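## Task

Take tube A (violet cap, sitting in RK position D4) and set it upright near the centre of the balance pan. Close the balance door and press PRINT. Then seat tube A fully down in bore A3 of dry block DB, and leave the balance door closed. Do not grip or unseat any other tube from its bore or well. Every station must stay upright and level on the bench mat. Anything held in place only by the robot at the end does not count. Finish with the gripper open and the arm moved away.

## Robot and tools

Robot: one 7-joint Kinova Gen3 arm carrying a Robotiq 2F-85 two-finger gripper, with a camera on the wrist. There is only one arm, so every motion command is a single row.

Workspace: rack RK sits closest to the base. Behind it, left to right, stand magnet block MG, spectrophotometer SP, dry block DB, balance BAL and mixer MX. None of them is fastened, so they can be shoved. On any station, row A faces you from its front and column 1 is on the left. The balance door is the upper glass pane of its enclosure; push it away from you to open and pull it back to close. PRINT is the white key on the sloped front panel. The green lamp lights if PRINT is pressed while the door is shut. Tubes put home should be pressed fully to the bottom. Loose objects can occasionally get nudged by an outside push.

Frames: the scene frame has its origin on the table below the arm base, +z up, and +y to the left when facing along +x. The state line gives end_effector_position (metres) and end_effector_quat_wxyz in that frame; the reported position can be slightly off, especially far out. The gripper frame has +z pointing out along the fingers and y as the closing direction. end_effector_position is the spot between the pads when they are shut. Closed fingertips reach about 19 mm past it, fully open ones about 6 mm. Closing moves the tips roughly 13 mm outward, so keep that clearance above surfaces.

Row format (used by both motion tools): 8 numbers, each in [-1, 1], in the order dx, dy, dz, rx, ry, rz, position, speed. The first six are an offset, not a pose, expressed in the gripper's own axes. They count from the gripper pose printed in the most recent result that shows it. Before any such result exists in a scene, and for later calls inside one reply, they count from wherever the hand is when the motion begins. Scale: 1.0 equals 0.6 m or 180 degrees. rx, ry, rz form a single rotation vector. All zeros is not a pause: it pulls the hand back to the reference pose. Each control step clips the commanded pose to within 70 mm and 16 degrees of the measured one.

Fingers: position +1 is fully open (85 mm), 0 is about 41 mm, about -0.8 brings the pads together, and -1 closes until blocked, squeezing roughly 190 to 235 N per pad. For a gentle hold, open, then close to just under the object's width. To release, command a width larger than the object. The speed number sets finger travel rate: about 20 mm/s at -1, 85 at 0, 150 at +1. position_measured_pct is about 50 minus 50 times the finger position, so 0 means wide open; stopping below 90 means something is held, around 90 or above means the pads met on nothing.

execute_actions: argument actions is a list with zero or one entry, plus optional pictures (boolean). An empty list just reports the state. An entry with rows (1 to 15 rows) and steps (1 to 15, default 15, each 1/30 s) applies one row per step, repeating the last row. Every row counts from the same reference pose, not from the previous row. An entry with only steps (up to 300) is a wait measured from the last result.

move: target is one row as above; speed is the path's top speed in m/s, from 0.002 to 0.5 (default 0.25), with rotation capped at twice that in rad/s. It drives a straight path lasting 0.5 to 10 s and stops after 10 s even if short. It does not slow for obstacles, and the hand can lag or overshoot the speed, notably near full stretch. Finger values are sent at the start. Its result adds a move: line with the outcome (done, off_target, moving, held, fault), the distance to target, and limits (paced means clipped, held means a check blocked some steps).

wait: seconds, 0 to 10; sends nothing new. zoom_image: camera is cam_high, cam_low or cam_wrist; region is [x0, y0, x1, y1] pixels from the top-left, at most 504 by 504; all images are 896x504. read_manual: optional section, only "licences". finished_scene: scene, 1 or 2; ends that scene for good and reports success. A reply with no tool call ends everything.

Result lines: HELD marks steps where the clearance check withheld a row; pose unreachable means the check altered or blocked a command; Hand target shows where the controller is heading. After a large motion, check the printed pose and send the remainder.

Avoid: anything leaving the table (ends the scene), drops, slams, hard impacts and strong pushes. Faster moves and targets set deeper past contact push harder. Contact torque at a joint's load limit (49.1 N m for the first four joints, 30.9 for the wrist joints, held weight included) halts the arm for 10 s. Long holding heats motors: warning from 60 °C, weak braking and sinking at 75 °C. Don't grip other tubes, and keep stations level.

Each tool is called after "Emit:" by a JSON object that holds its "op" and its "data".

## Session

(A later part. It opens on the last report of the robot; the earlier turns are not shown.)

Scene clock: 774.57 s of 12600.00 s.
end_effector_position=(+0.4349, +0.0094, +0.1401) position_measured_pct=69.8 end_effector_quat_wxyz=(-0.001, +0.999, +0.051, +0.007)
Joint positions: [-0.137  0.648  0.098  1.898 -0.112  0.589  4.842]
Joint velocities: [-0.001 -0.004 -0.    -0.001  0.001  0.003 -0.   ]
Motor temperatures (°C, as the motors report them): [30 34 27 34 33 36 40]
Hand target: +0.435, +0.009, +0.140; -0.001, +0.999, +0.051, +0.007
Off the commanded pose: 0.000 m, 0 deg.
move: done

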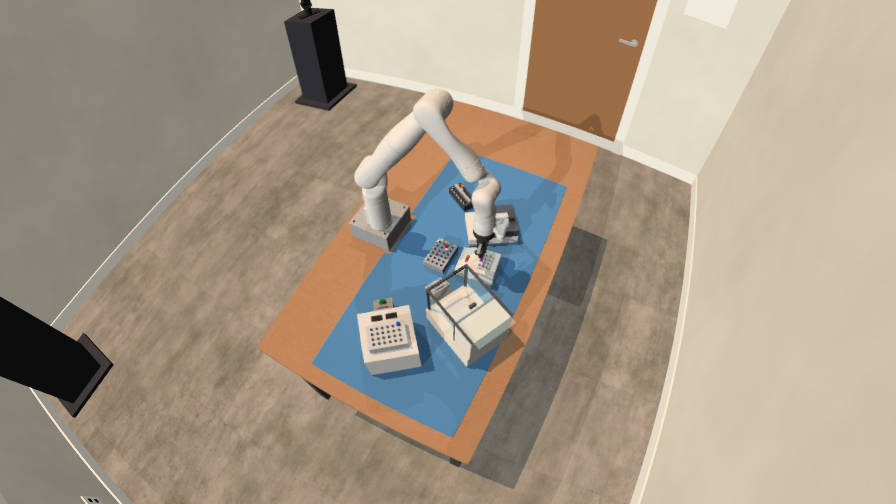

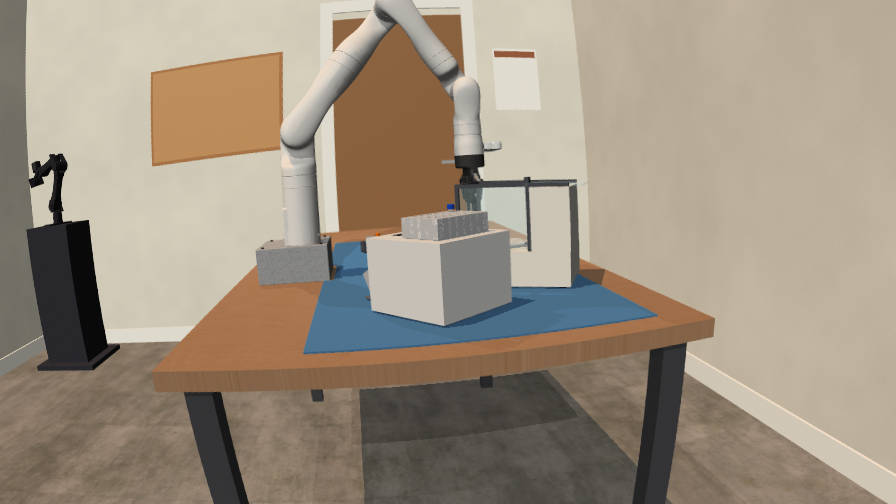

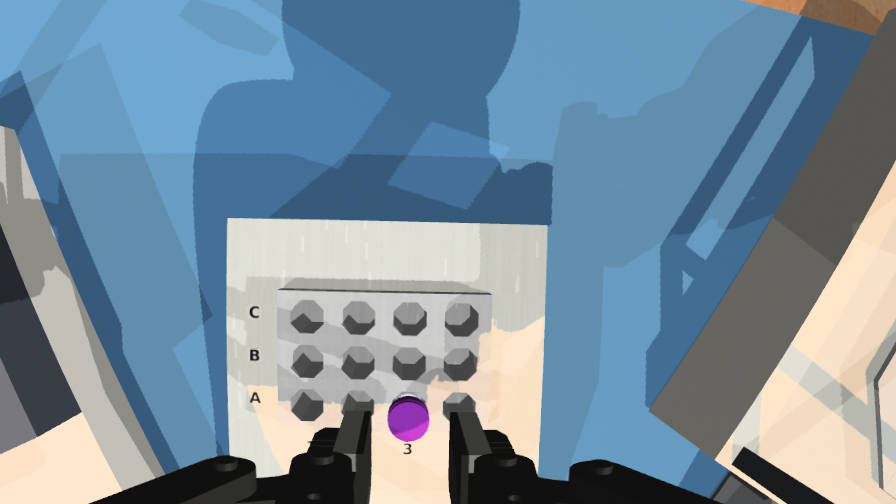

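Emit:
{"op": "move", "data": {"target": [0,0,0.0,0,0,0,-1,0.5], "speed": 0.02}}

Emit:
{"op": "move", "data": {"target": [0,0,0.03,0,0,0,-1,0.5], "speed": 0.006}}

Scene clock: 780.80 s of 12600.00 s.
end_effector_position=(+0.4349, +0.0094, +0.1401) position_measured_pct=91.7 end_effector_quat_wxyz=(-0.001, +0.999, +0.051, +0.007)
Joint positions: [-0.137  0.648  0.098  1.898 -0.112  0.589  4.842]
Joint velocities: [ 0.     0.     0.001  0.002 -0.001 -0.001 -0.001]
Motor temperatures (°C, as the motors report them): [30 34 27 34 33 36 40]
Hand target: +0.435, +0.009, +0.140; -0.001, +0.999, +0.051, +0.007
Off the commanded pose: 0.000 m, 0 deg.
move: done

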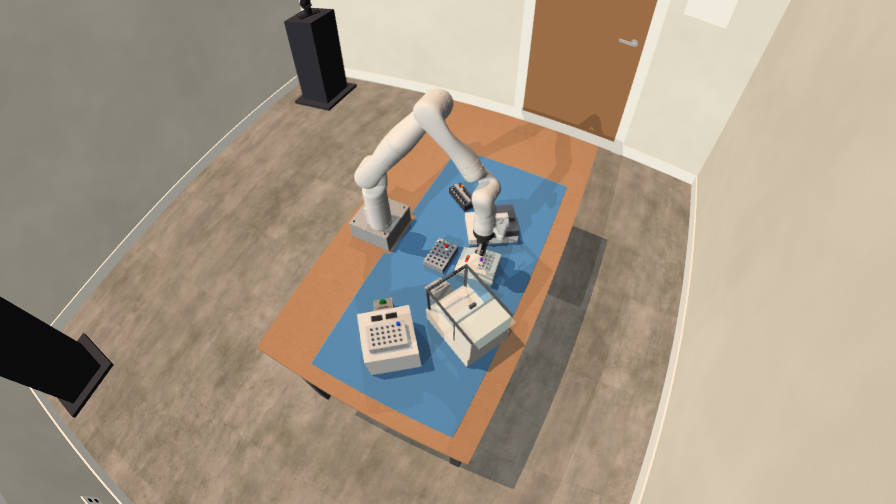

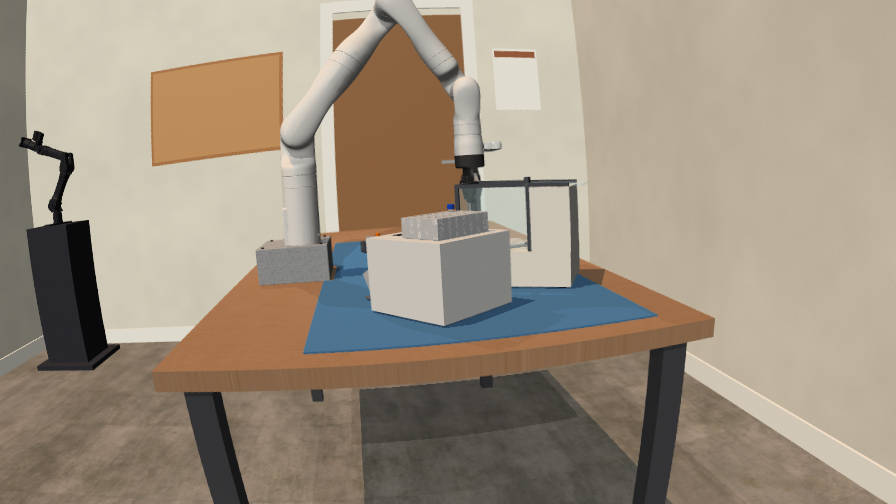

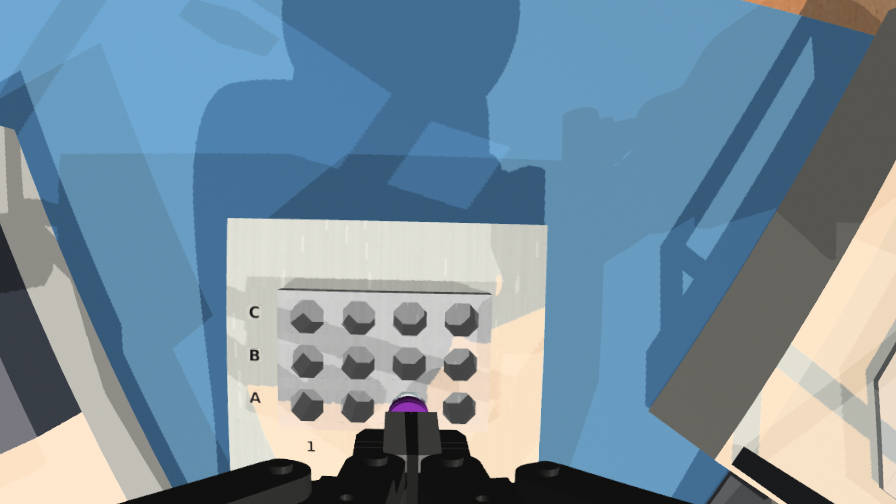

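Scene clock: 784.03 s of 12600.00 s.
end_effector_position=(+0.4352, +0.0095, +0.1222) position_measured_pct=91.7 end_effector_quat_wxyz=(-0.001, +0.999, +0.051, +0.007)
Joint positions: [-0.132  0.686  0.091  1.907 -0.118  0.543  4.846]
Joint velocities: [ 0.     0.002 -0.001  0.    -0.    -0.001 -0.   ]
Motor temperatures (°C, as the motors report them): [30 34 27 34 33 36 40]
Hand target: +0.435, +0.009, +0.122; -0.001, +0.999, +0.051, +0.007
Off the commanded pose: 0.000 m, 0 deg.
move: done

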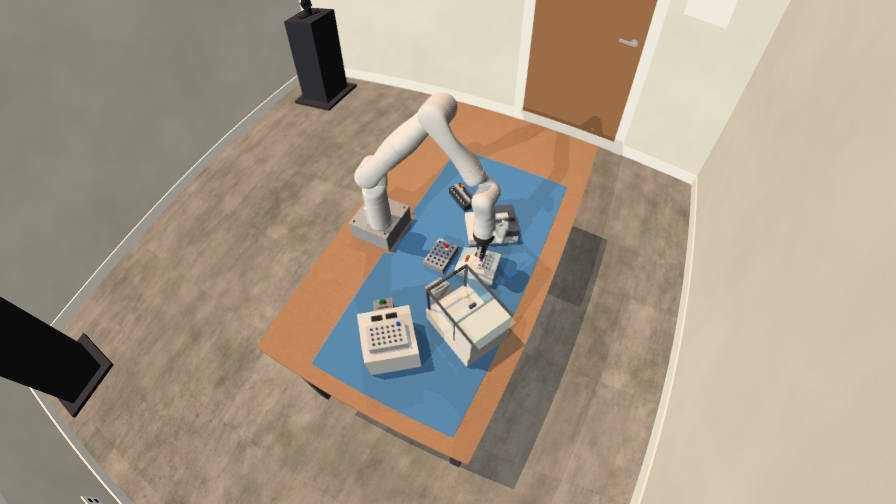

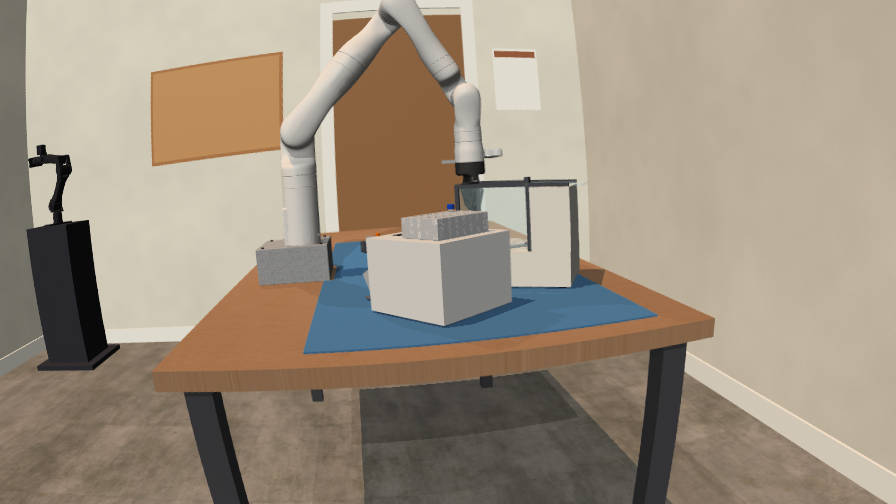

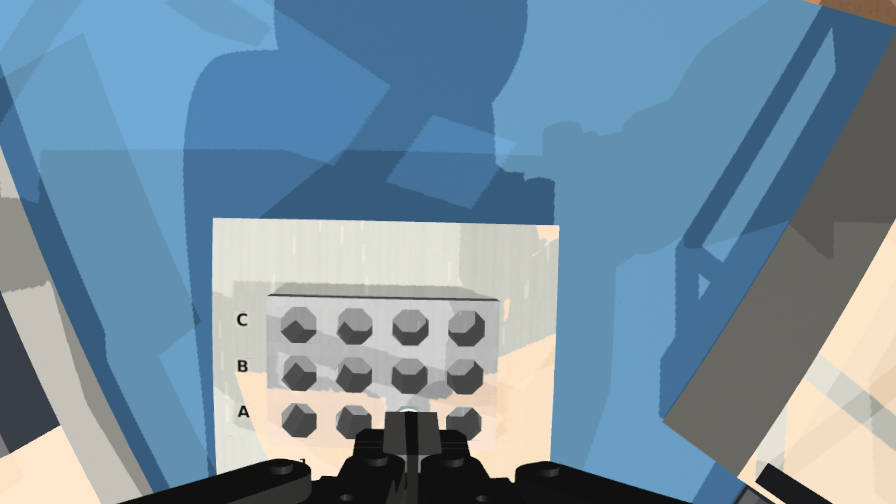

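Emit:
{"op": "move", "data": {"target": [0,0,0.02,0,0,0,-1,0.5], "speed": 0.005}}

Scene clock: 788.93 s of 12600.00 s.
end_effector_position=(+0.4354, +0.0095, +0.1103) position_measured_pct=91.7 end_effector_quat_wxyz=(-0.001, +0.999, +0.051, +0.007)
Joint positions: [-0.129  0.711  0.086  1.911 -0.121  0.512  4.849]
Joint velocities: [ 0.     0.001  0.001  0.002  0.001 -0.002 -0.   ]
Motor temperatures (°C, as the motors report them): [30 34 27 34 33 36 40]
Hand target: +0.435, +0.009, +0.110; -0.001, +0.999, +0.051, +0.007
Off the commanded pose: 0.000 m, 0 deg.
move: done

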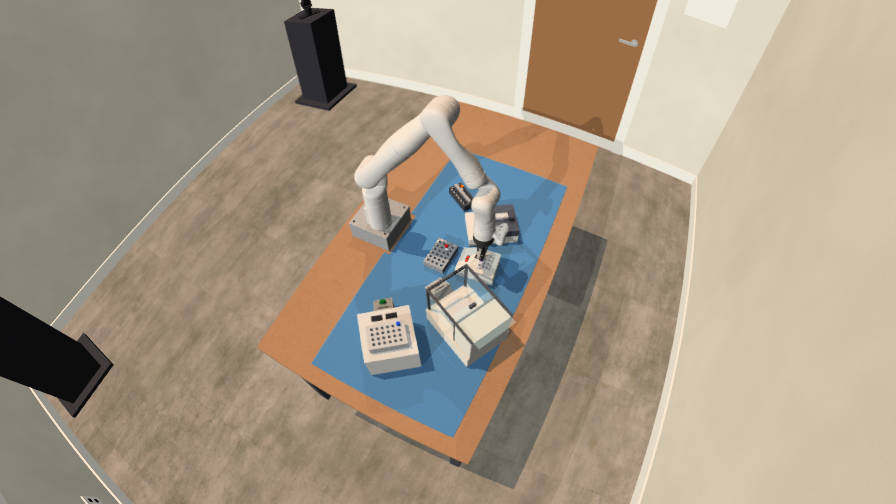

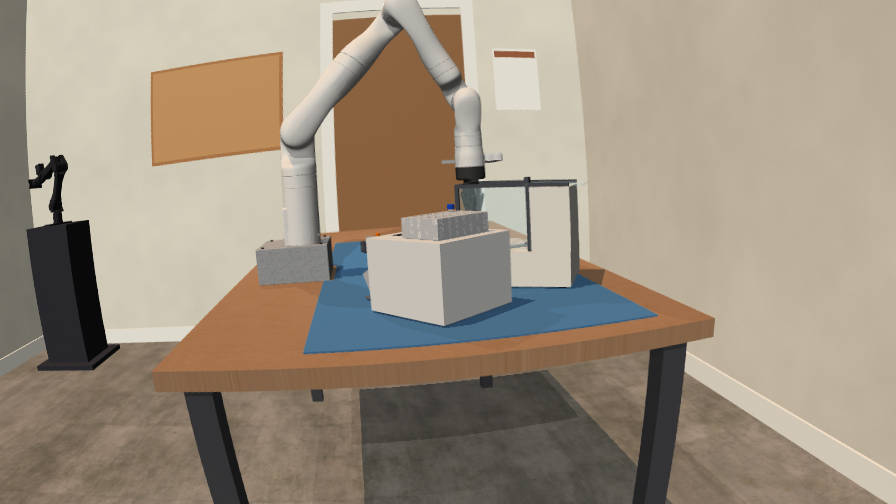

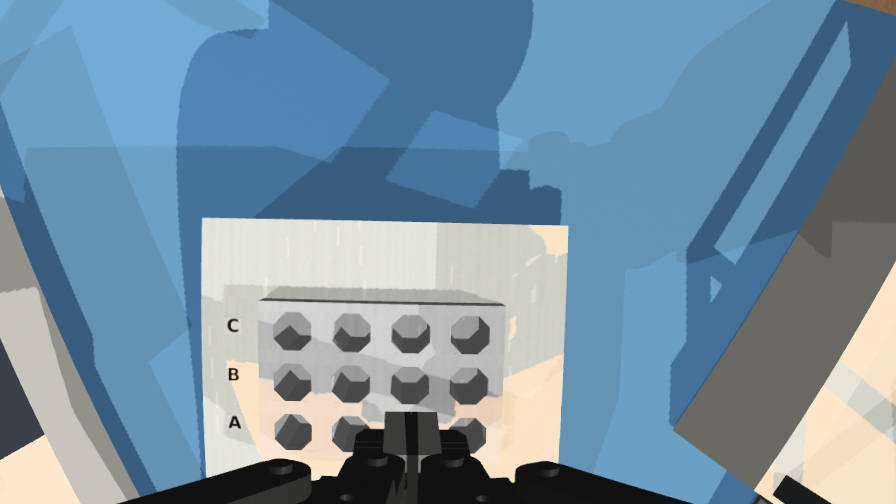

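Emit:
{"op": "move", "data": {"target": [0,0,0.016,0,0,0,-1,0.5], "speed": 0.004}}

Scene clock: 793.77 s of 12600.00 s.
end_effector_position=(+0.4385, +0.0095, +0.1086) position_measured_pct=91.7 end_effector_quat_wxyz=(-0.002, +0.999, +0.051, +0.013)
Joint positions: [-0.125  0.714  0.083  1.913 -0.123  0.495  4.851]
Joint velocities: [ 0.    -0.    -0.002  0.002 -0.    -0.    -0.   ]
Motor temperatures (°C, as the motors report them): [30 34 27 34 33 36 40]
Hand target: +0.436, +0.010, +0.101; -0.001, +0.999, +0.051, +0.007
Off the commanded pose: 0.008 m, 1 deg.
move: off_target

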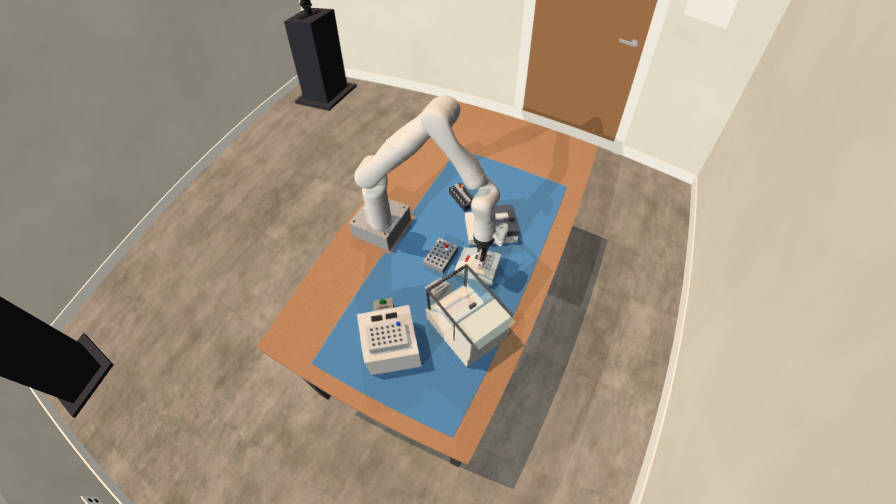

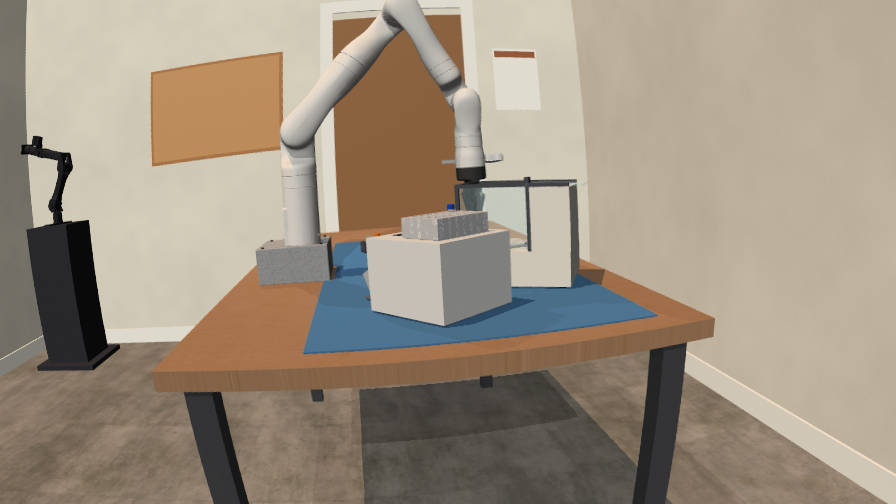

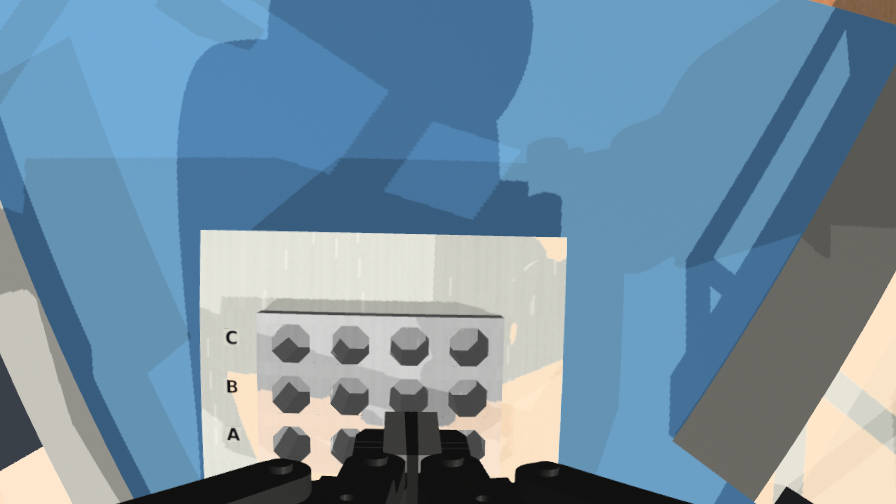

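Emit:
{"op": "move", "data": {"target": [0,0,-0.28,0,0,0.2,-1,0.5], "speed": 0.15}}

Scene clock: 798.67 s of 12600.00 s.
end_effector_position=(+0.4337, +0.0087, +0.2762) position_measured_pct=91.7 end_effector_quat_wxyz=(-0.006, +0.965, -0.260, +0.012)
Joint positions: [-0.3    0.416  0.326  1.765 -0.166  0.964  4.27 ]
Joint velocities: [-0.003 -0.003  0.    -0.002 -0.     0.002 -0.004]
Motor temperatures (°C, as the motors report them): [30 34 27 34 33 36 40]
Hand target: +0.434, +0.009, +0.276; -0.006, +0.965, -0.260, +0.012
Off the commanded pose: 0.001 m, 0 deg.
move: done

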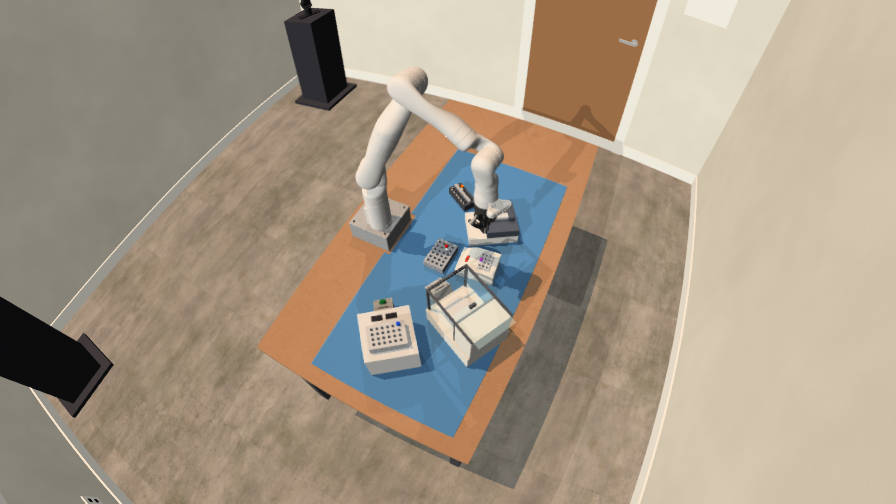

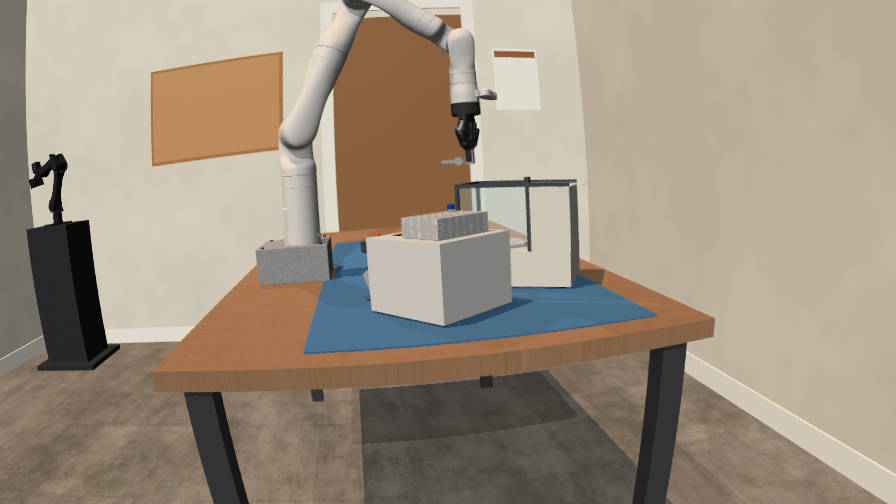

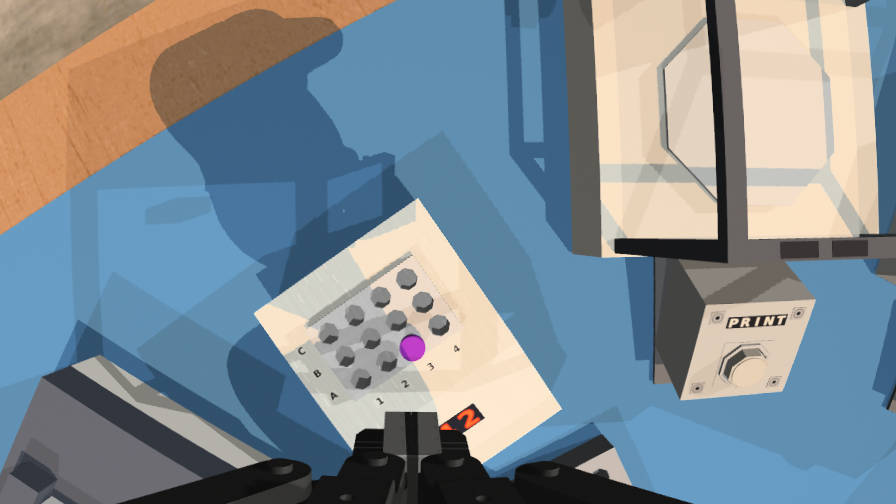

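Emit:
{"op": "move", "data": {"target": [0.3557,0.3031,-0.012,0,0,0,-1,0.5], "speed": 0.15}}

Scene clock: 805.20 s of 12600.00 s.
end_effector_position=(+0.5280, -0.2546, +0.2853) position_measured_pct=91.7 end_effector_quat_wxyz=(-0.007, +0.965, -0.260, +0.012)
Joint positions: [ 0.256  0.748  0.343  1.151 -0.261  1.265  4.767]
Joint velocities: [ 0.006  0.009 -0.001 -0.007 -0.002  0.005  0.001]
Motor temperatures (°C, as the motors report them): [30 34 27 34 33 36 40]
Hand target: +0.528, -0.255, +0.285; -0.007, +0.965, -0.260, +0.012
Off the commanded pose: 0.002 m, 0 deg.
move: done

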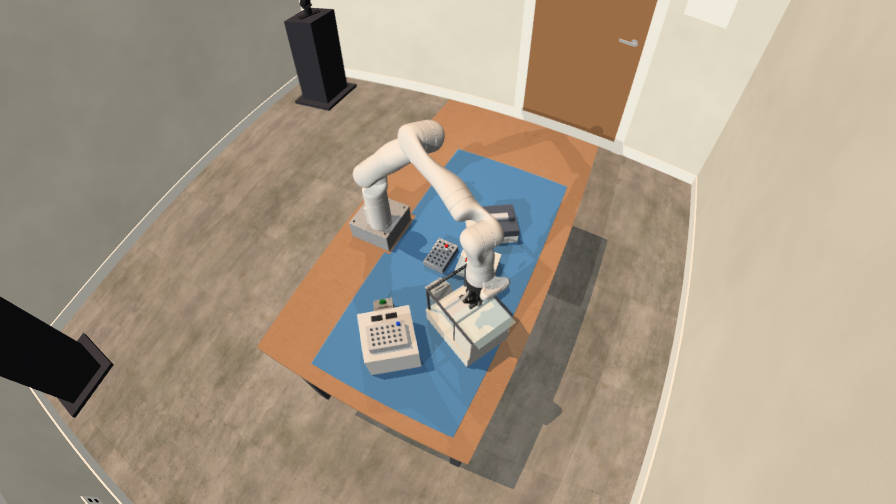

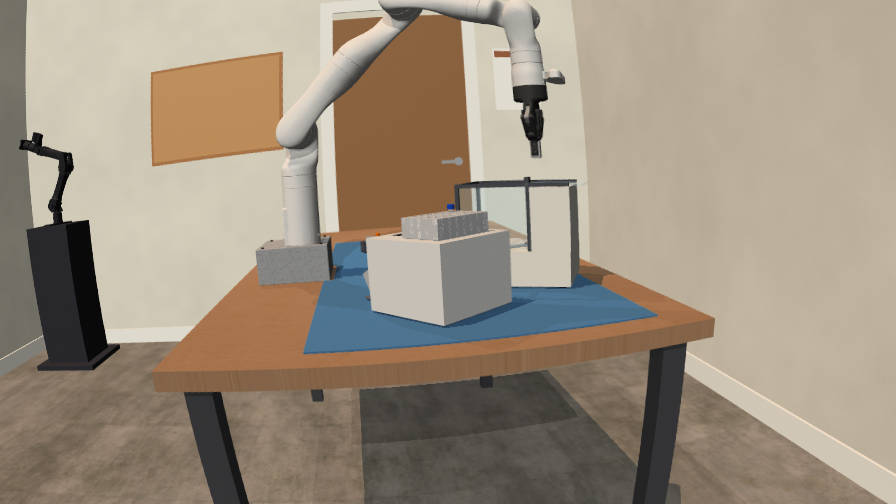

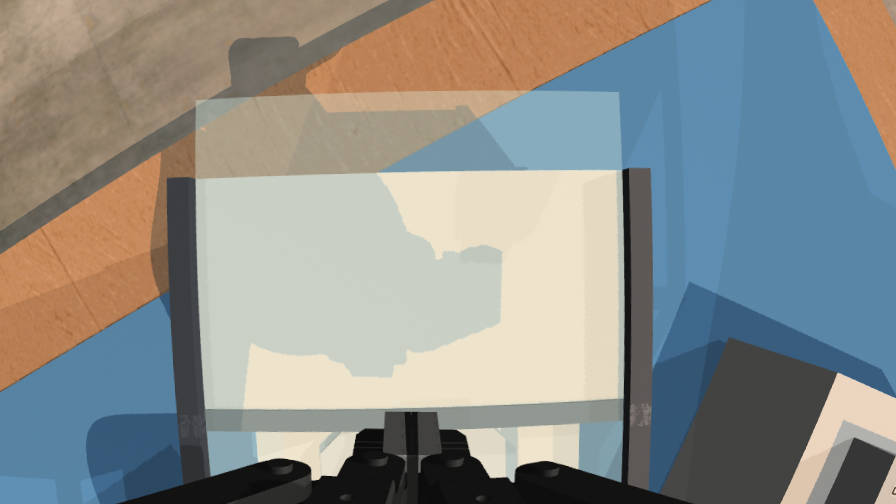

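Emit:
{"op": "move", "data": {"target": [0.006,0,0.08,0,0,0,-1,0.5], "speed": 0.03}}

Emit:
{"op": "move", "data": {"target": [-0.215,0,0,0,0,0,-1,0.5], "speed": 0.03}}

Scene clock: 811.00 s of 12600.00 s.
end_effector_position=(+0.5325, -0.2562, +0.2375) position_measured_pct=91.7 end_effector_quat_wxyz=(-0.007, +0.965, -0.260, +0.012)
Joint positions: [ 0.259  0.802  0.33   1.206 -0.276  1.157  4.781]
Joint velocities: [ 0.     0.002 -0.001  0.    -0.    -0.001  0.   ]
Motor temperatures (°C, as the motors report them): [30 34 27 34 33 36 40]
Hand target: +0.533, -0.256, +0.237; -0.007, +0.965, -0.260, +0.012
Off the commanded pose: 0.000 m, 0 deg.
move: done

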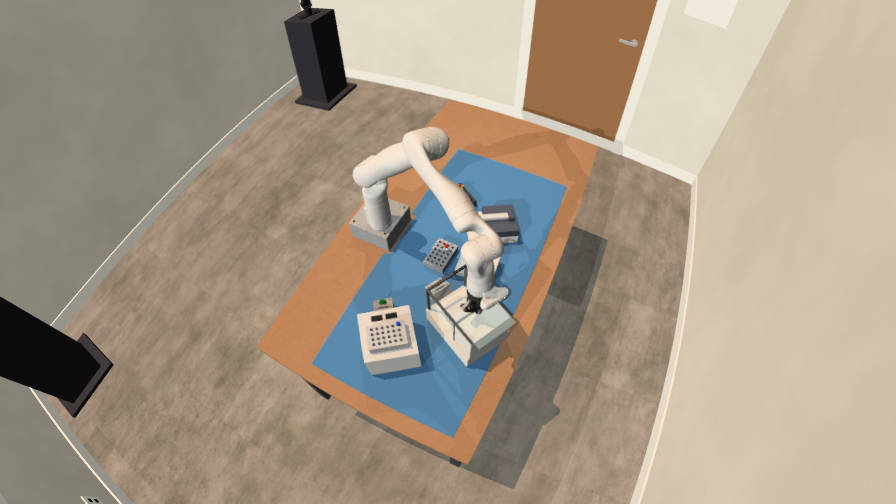

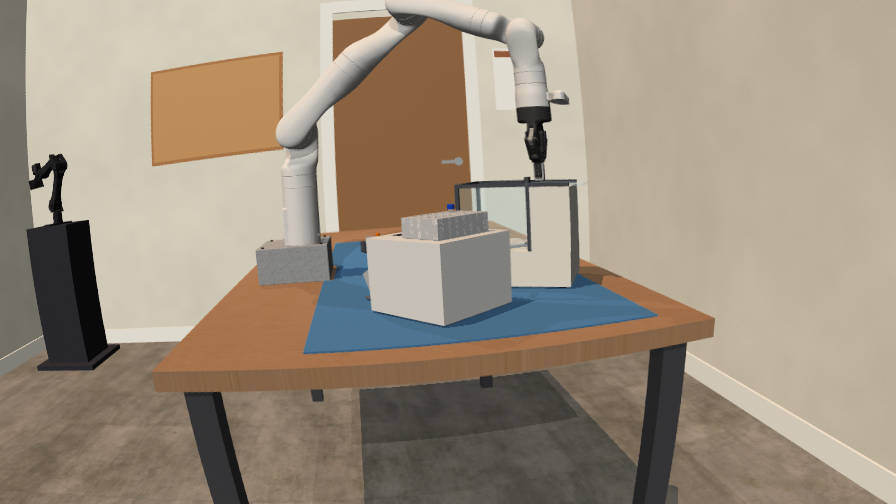

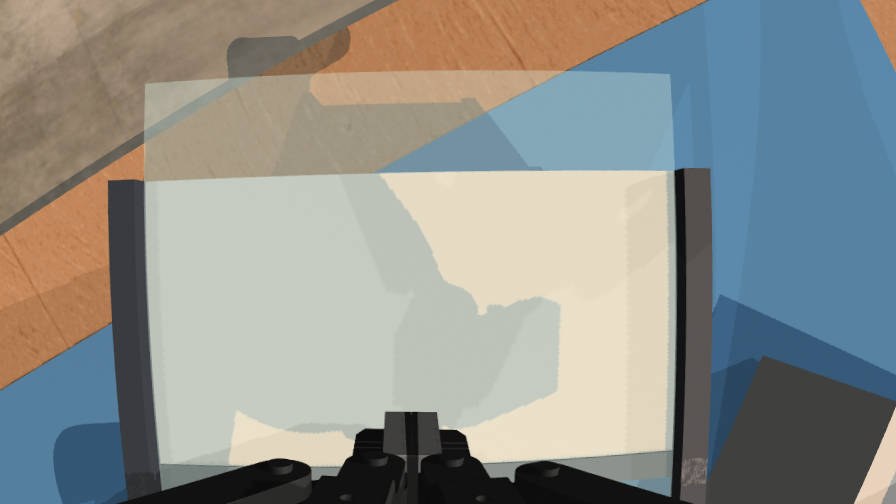

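Scene clock: 815.60 s of 12600.00 s.
end_effector_position=(+0.4214, -0.1925, +0.2349) position_measured_pct=91.7 end_effector_quat_wxyz=(-0.006, +0.965, -0.260, +0.013)
Joint positions: [ 0.163  0.539  0.34   1.725 -0.243  0.896  4.786]
Joint velocities: [-0.001 -0.003  0.002  0.006 -0.001 -0.003 -0.   ]
Motor temperatures (°C, as the motors report them): [30 34 27 34 33 36 40]
Hand target: +0.421, -0.192, +0.235; -0.007, +0.965, -0.260, +0.012
Off the commanded pose: 0.001 m, 0 deg.
move: done

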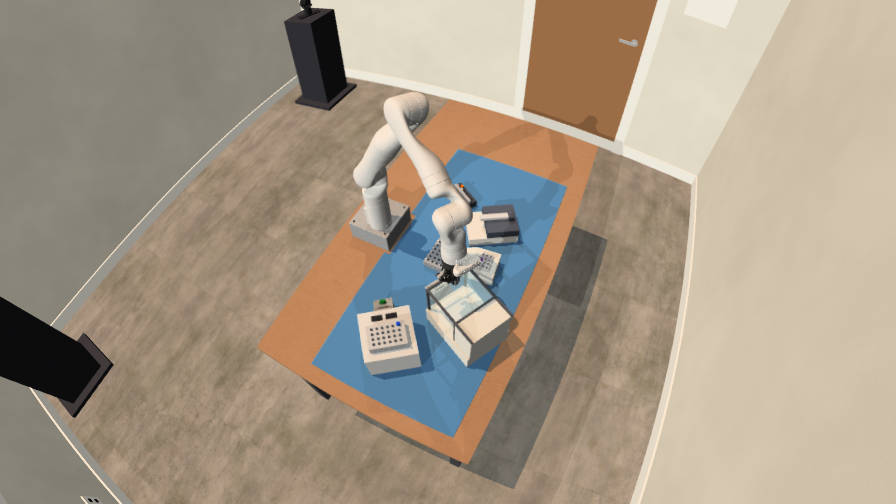

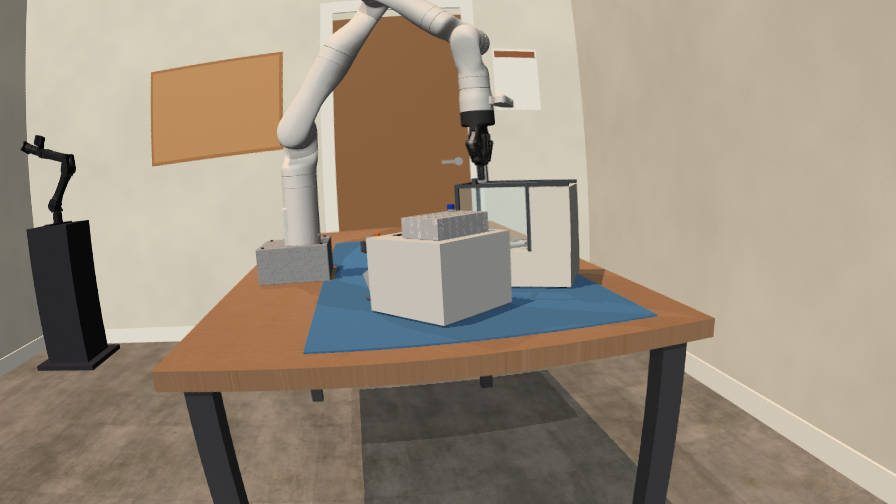

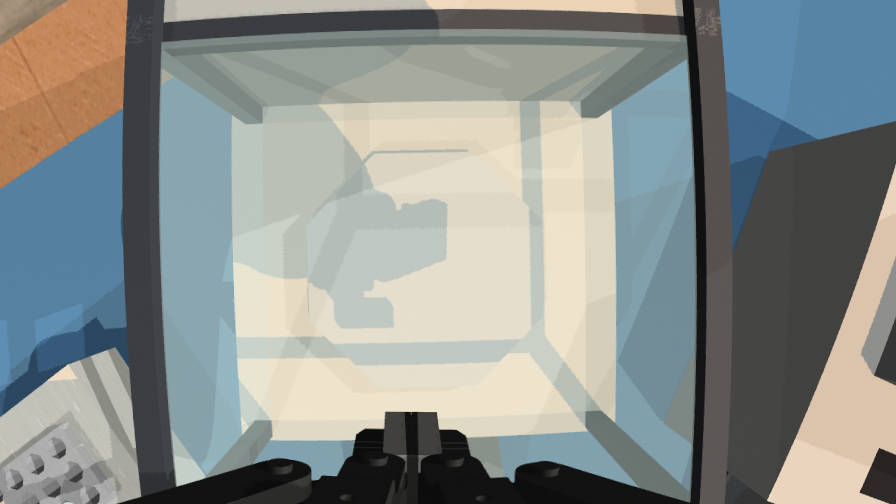

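Emit:
{"op": "move", "data": {"target": [-0.012,0,0,0,0,0,-1,0.5], "speed": 0.008}}

Scene clock: 818.33 s of 12600.00 s.
end_effector_position=(+0.4198, -0.1916, +0.2364) position_measured_pct=91.7 end_effector_quat_wxyz=(-0.005, +0.965, -0.260, +0.020)
Joint positions: [ 0.158  0.525  0.341  1.744 -0.241  0.877  4.784]
Joint velocities: [-0.    -0.002 -0.001  0.002 -0.    -0.001 -0.001]
Motor temperatures (°C, as the motors report them): [30 34 27 34 33 36 40]
Hand target: +0.415, -0.189, +0.235; -0.006, +0.965, -0.260, +0.014
Off the commanded pose: 0.006 m, 1 deg.
move: off_target

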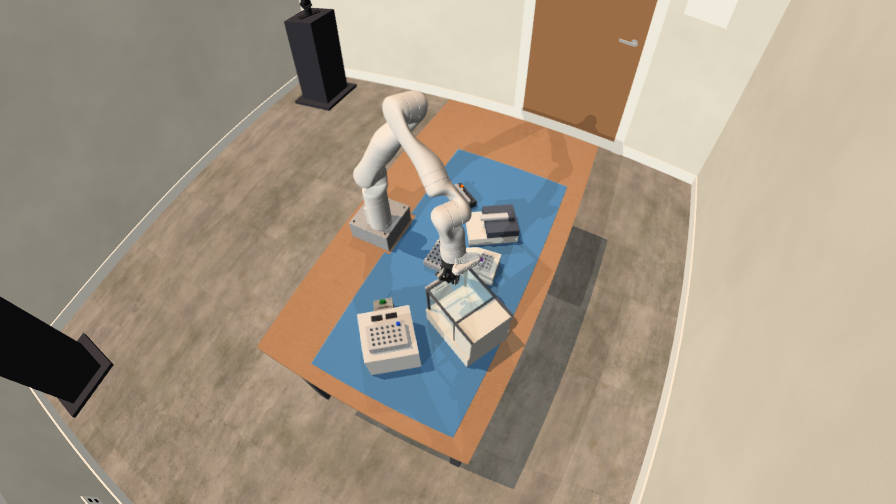

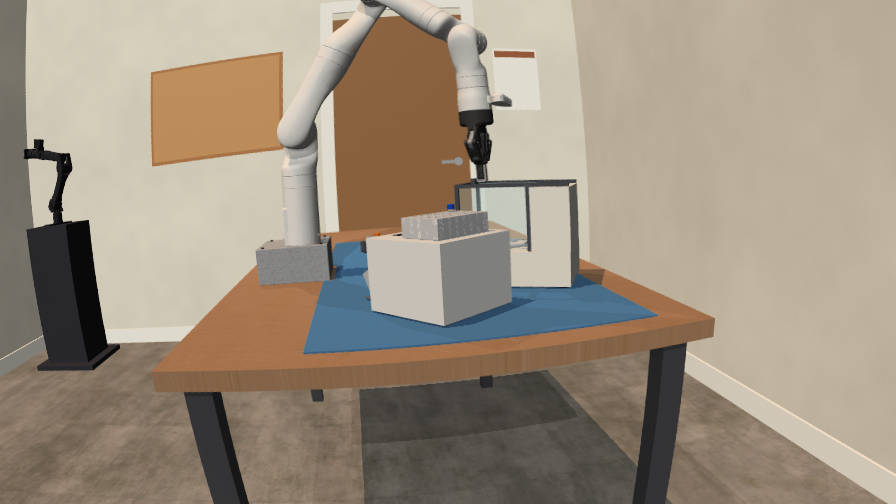

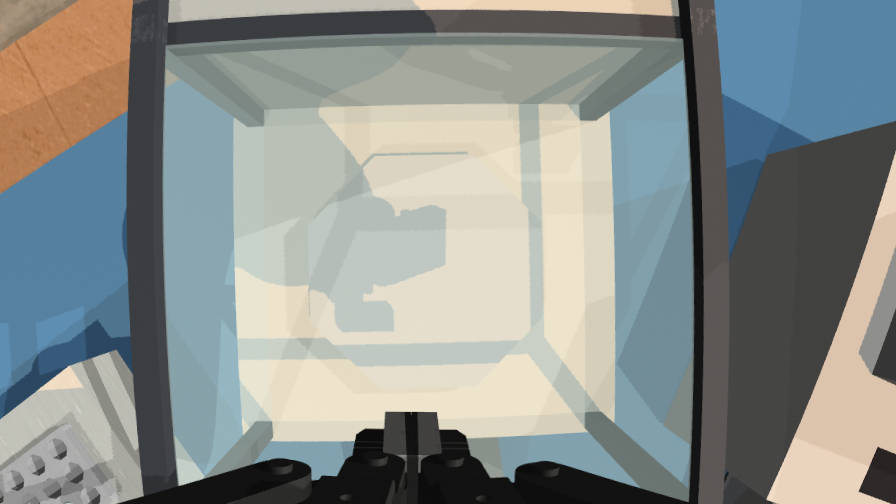

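Emit:
{"op": "move", "data": {"target": [0.01,0,0,0,0,0,-1,0.5], "speed": 0.01}}

Emit:
{"op": "move", "data": {"target": [0,0,-0.2,0,0,0,-1,0.5], "speed": 0.1}}

Scene clock: 822.07 s of 12600.00 s.
end_effector_position=(+0.4250, -0.1945, +0.2367) position_measured_pct=91.7 end_effector_quat_wxyz=(-0.005, +0.965, -0.260, +0.020)
Joint positions: [ 0.163  0.536  0.34   1.723 -0.242  0.887  4.785]
Joint velocities: [ 0.001  0.002 -0.    -0.002 -0.001  0.003 -0.   ]
Motor temperatures (°C, as the motors report them): [30 34 27 34 33 36 40]
Hand target: +0.425, -0.195, +0.237; -0.005, +0.965, -0.260, +0.020
Off the commanded pose: 0.000 m, 0 deg.
move: done

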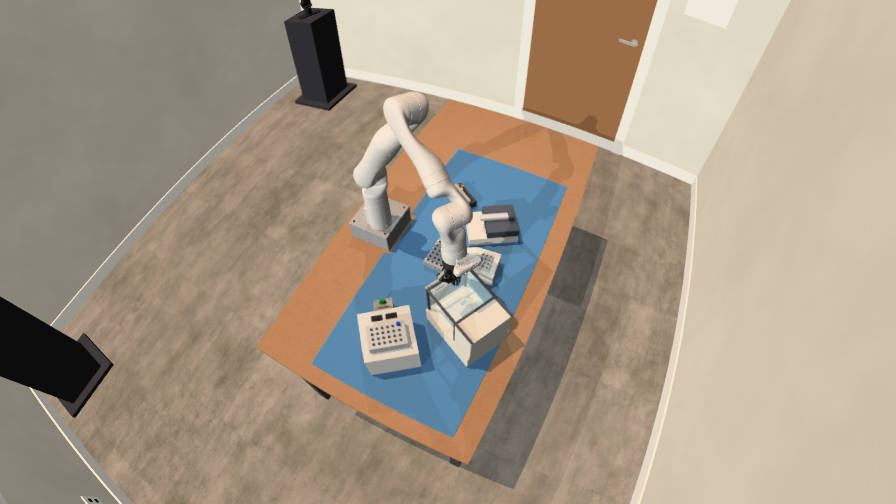

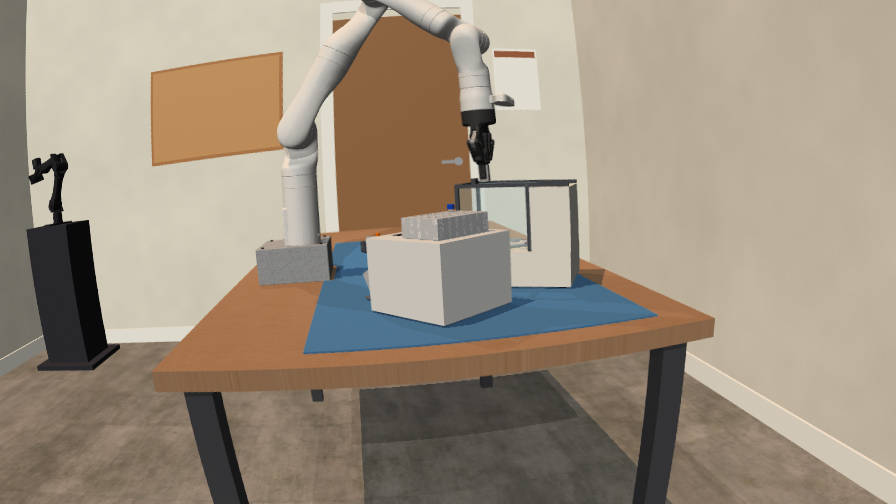

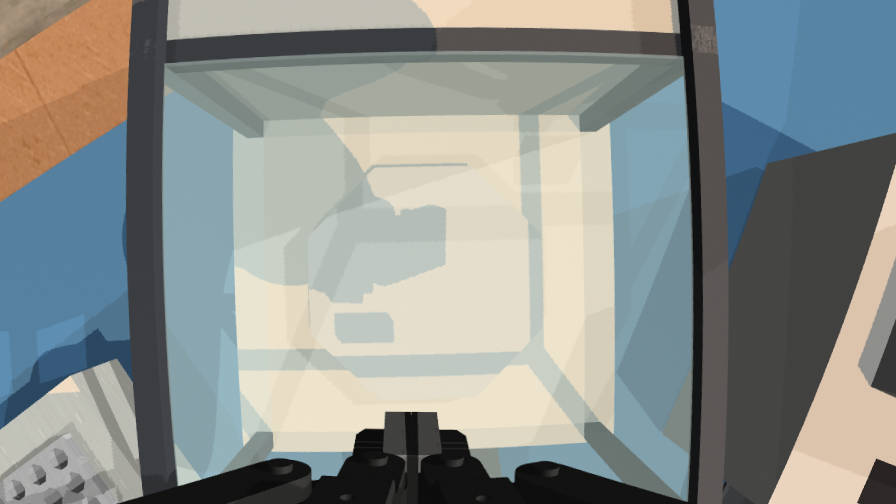

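Scene clock: 823.67 s of 12600.00 s.
end_effector_position=(+0.4199, -0.1941, +0.3563) position_measured_pct=91.7 end_effector_quat_wxyz=(-0.005, +0.965, -0.260, +0.020)
Joint positions: [ 0.131  0.39   0.386  1.528 -0.171  1.22   4.723]
Joint velocities: [-0.001 -0.002  0.001 -0.004  0.001  0.005 -0.   ]
Motor temperatures (°C, as the motors report them): [30 34 27 34 33 36 40]
Hand target: +0.420, -0.194, +0.356; -0.005, +0.965, -0.260, +0.020
Off the commanded pose: 0.000 m, 0 deg.
move: done

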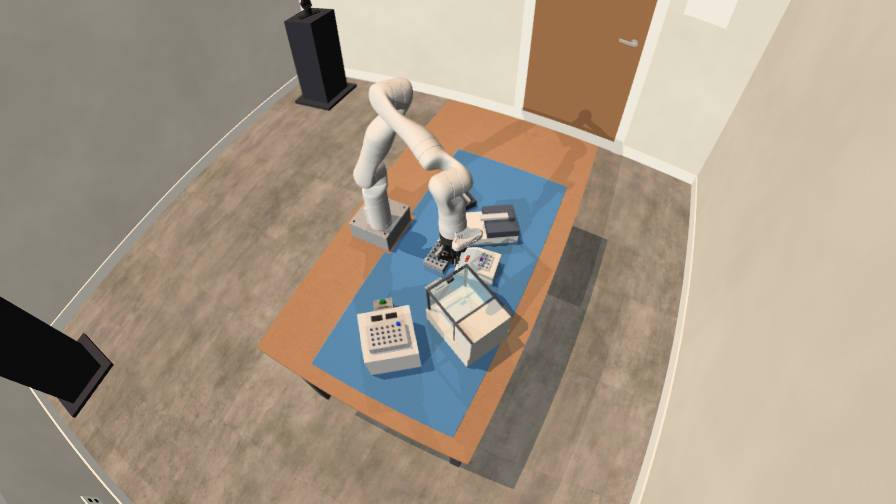

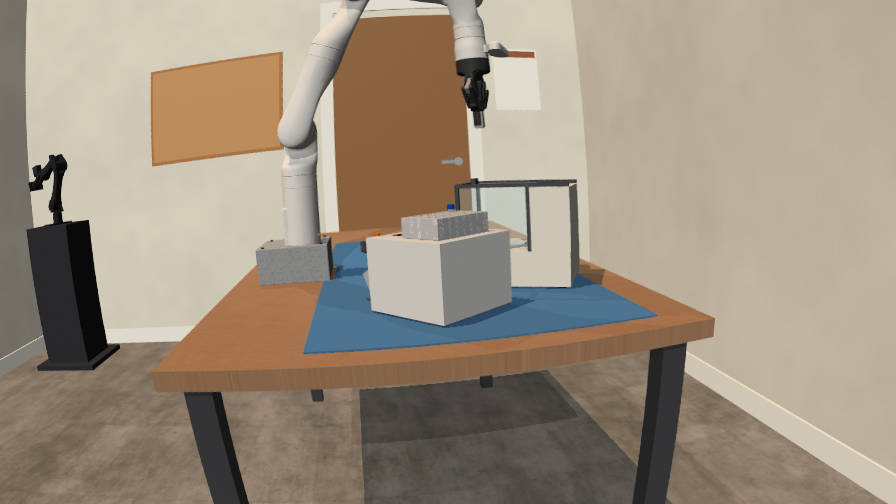

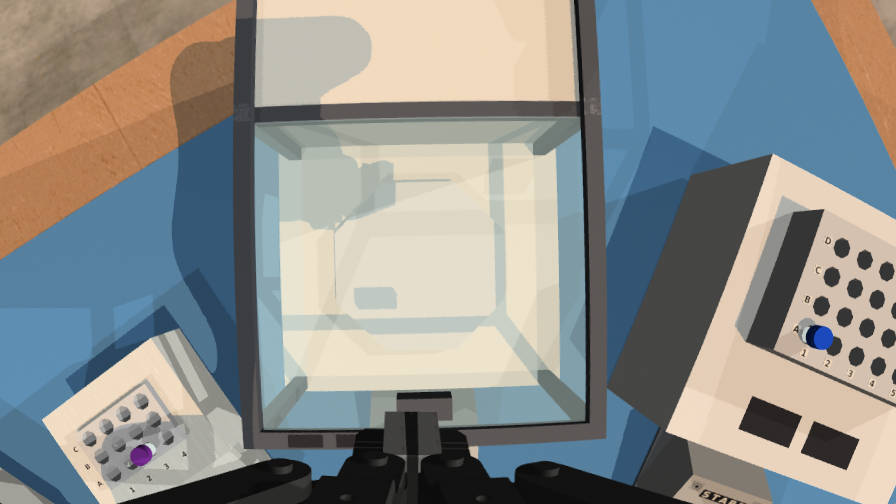

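Emit:
{"op": "finished_scene", "data": {"scene": 1}}

The scene is finished: the task was done.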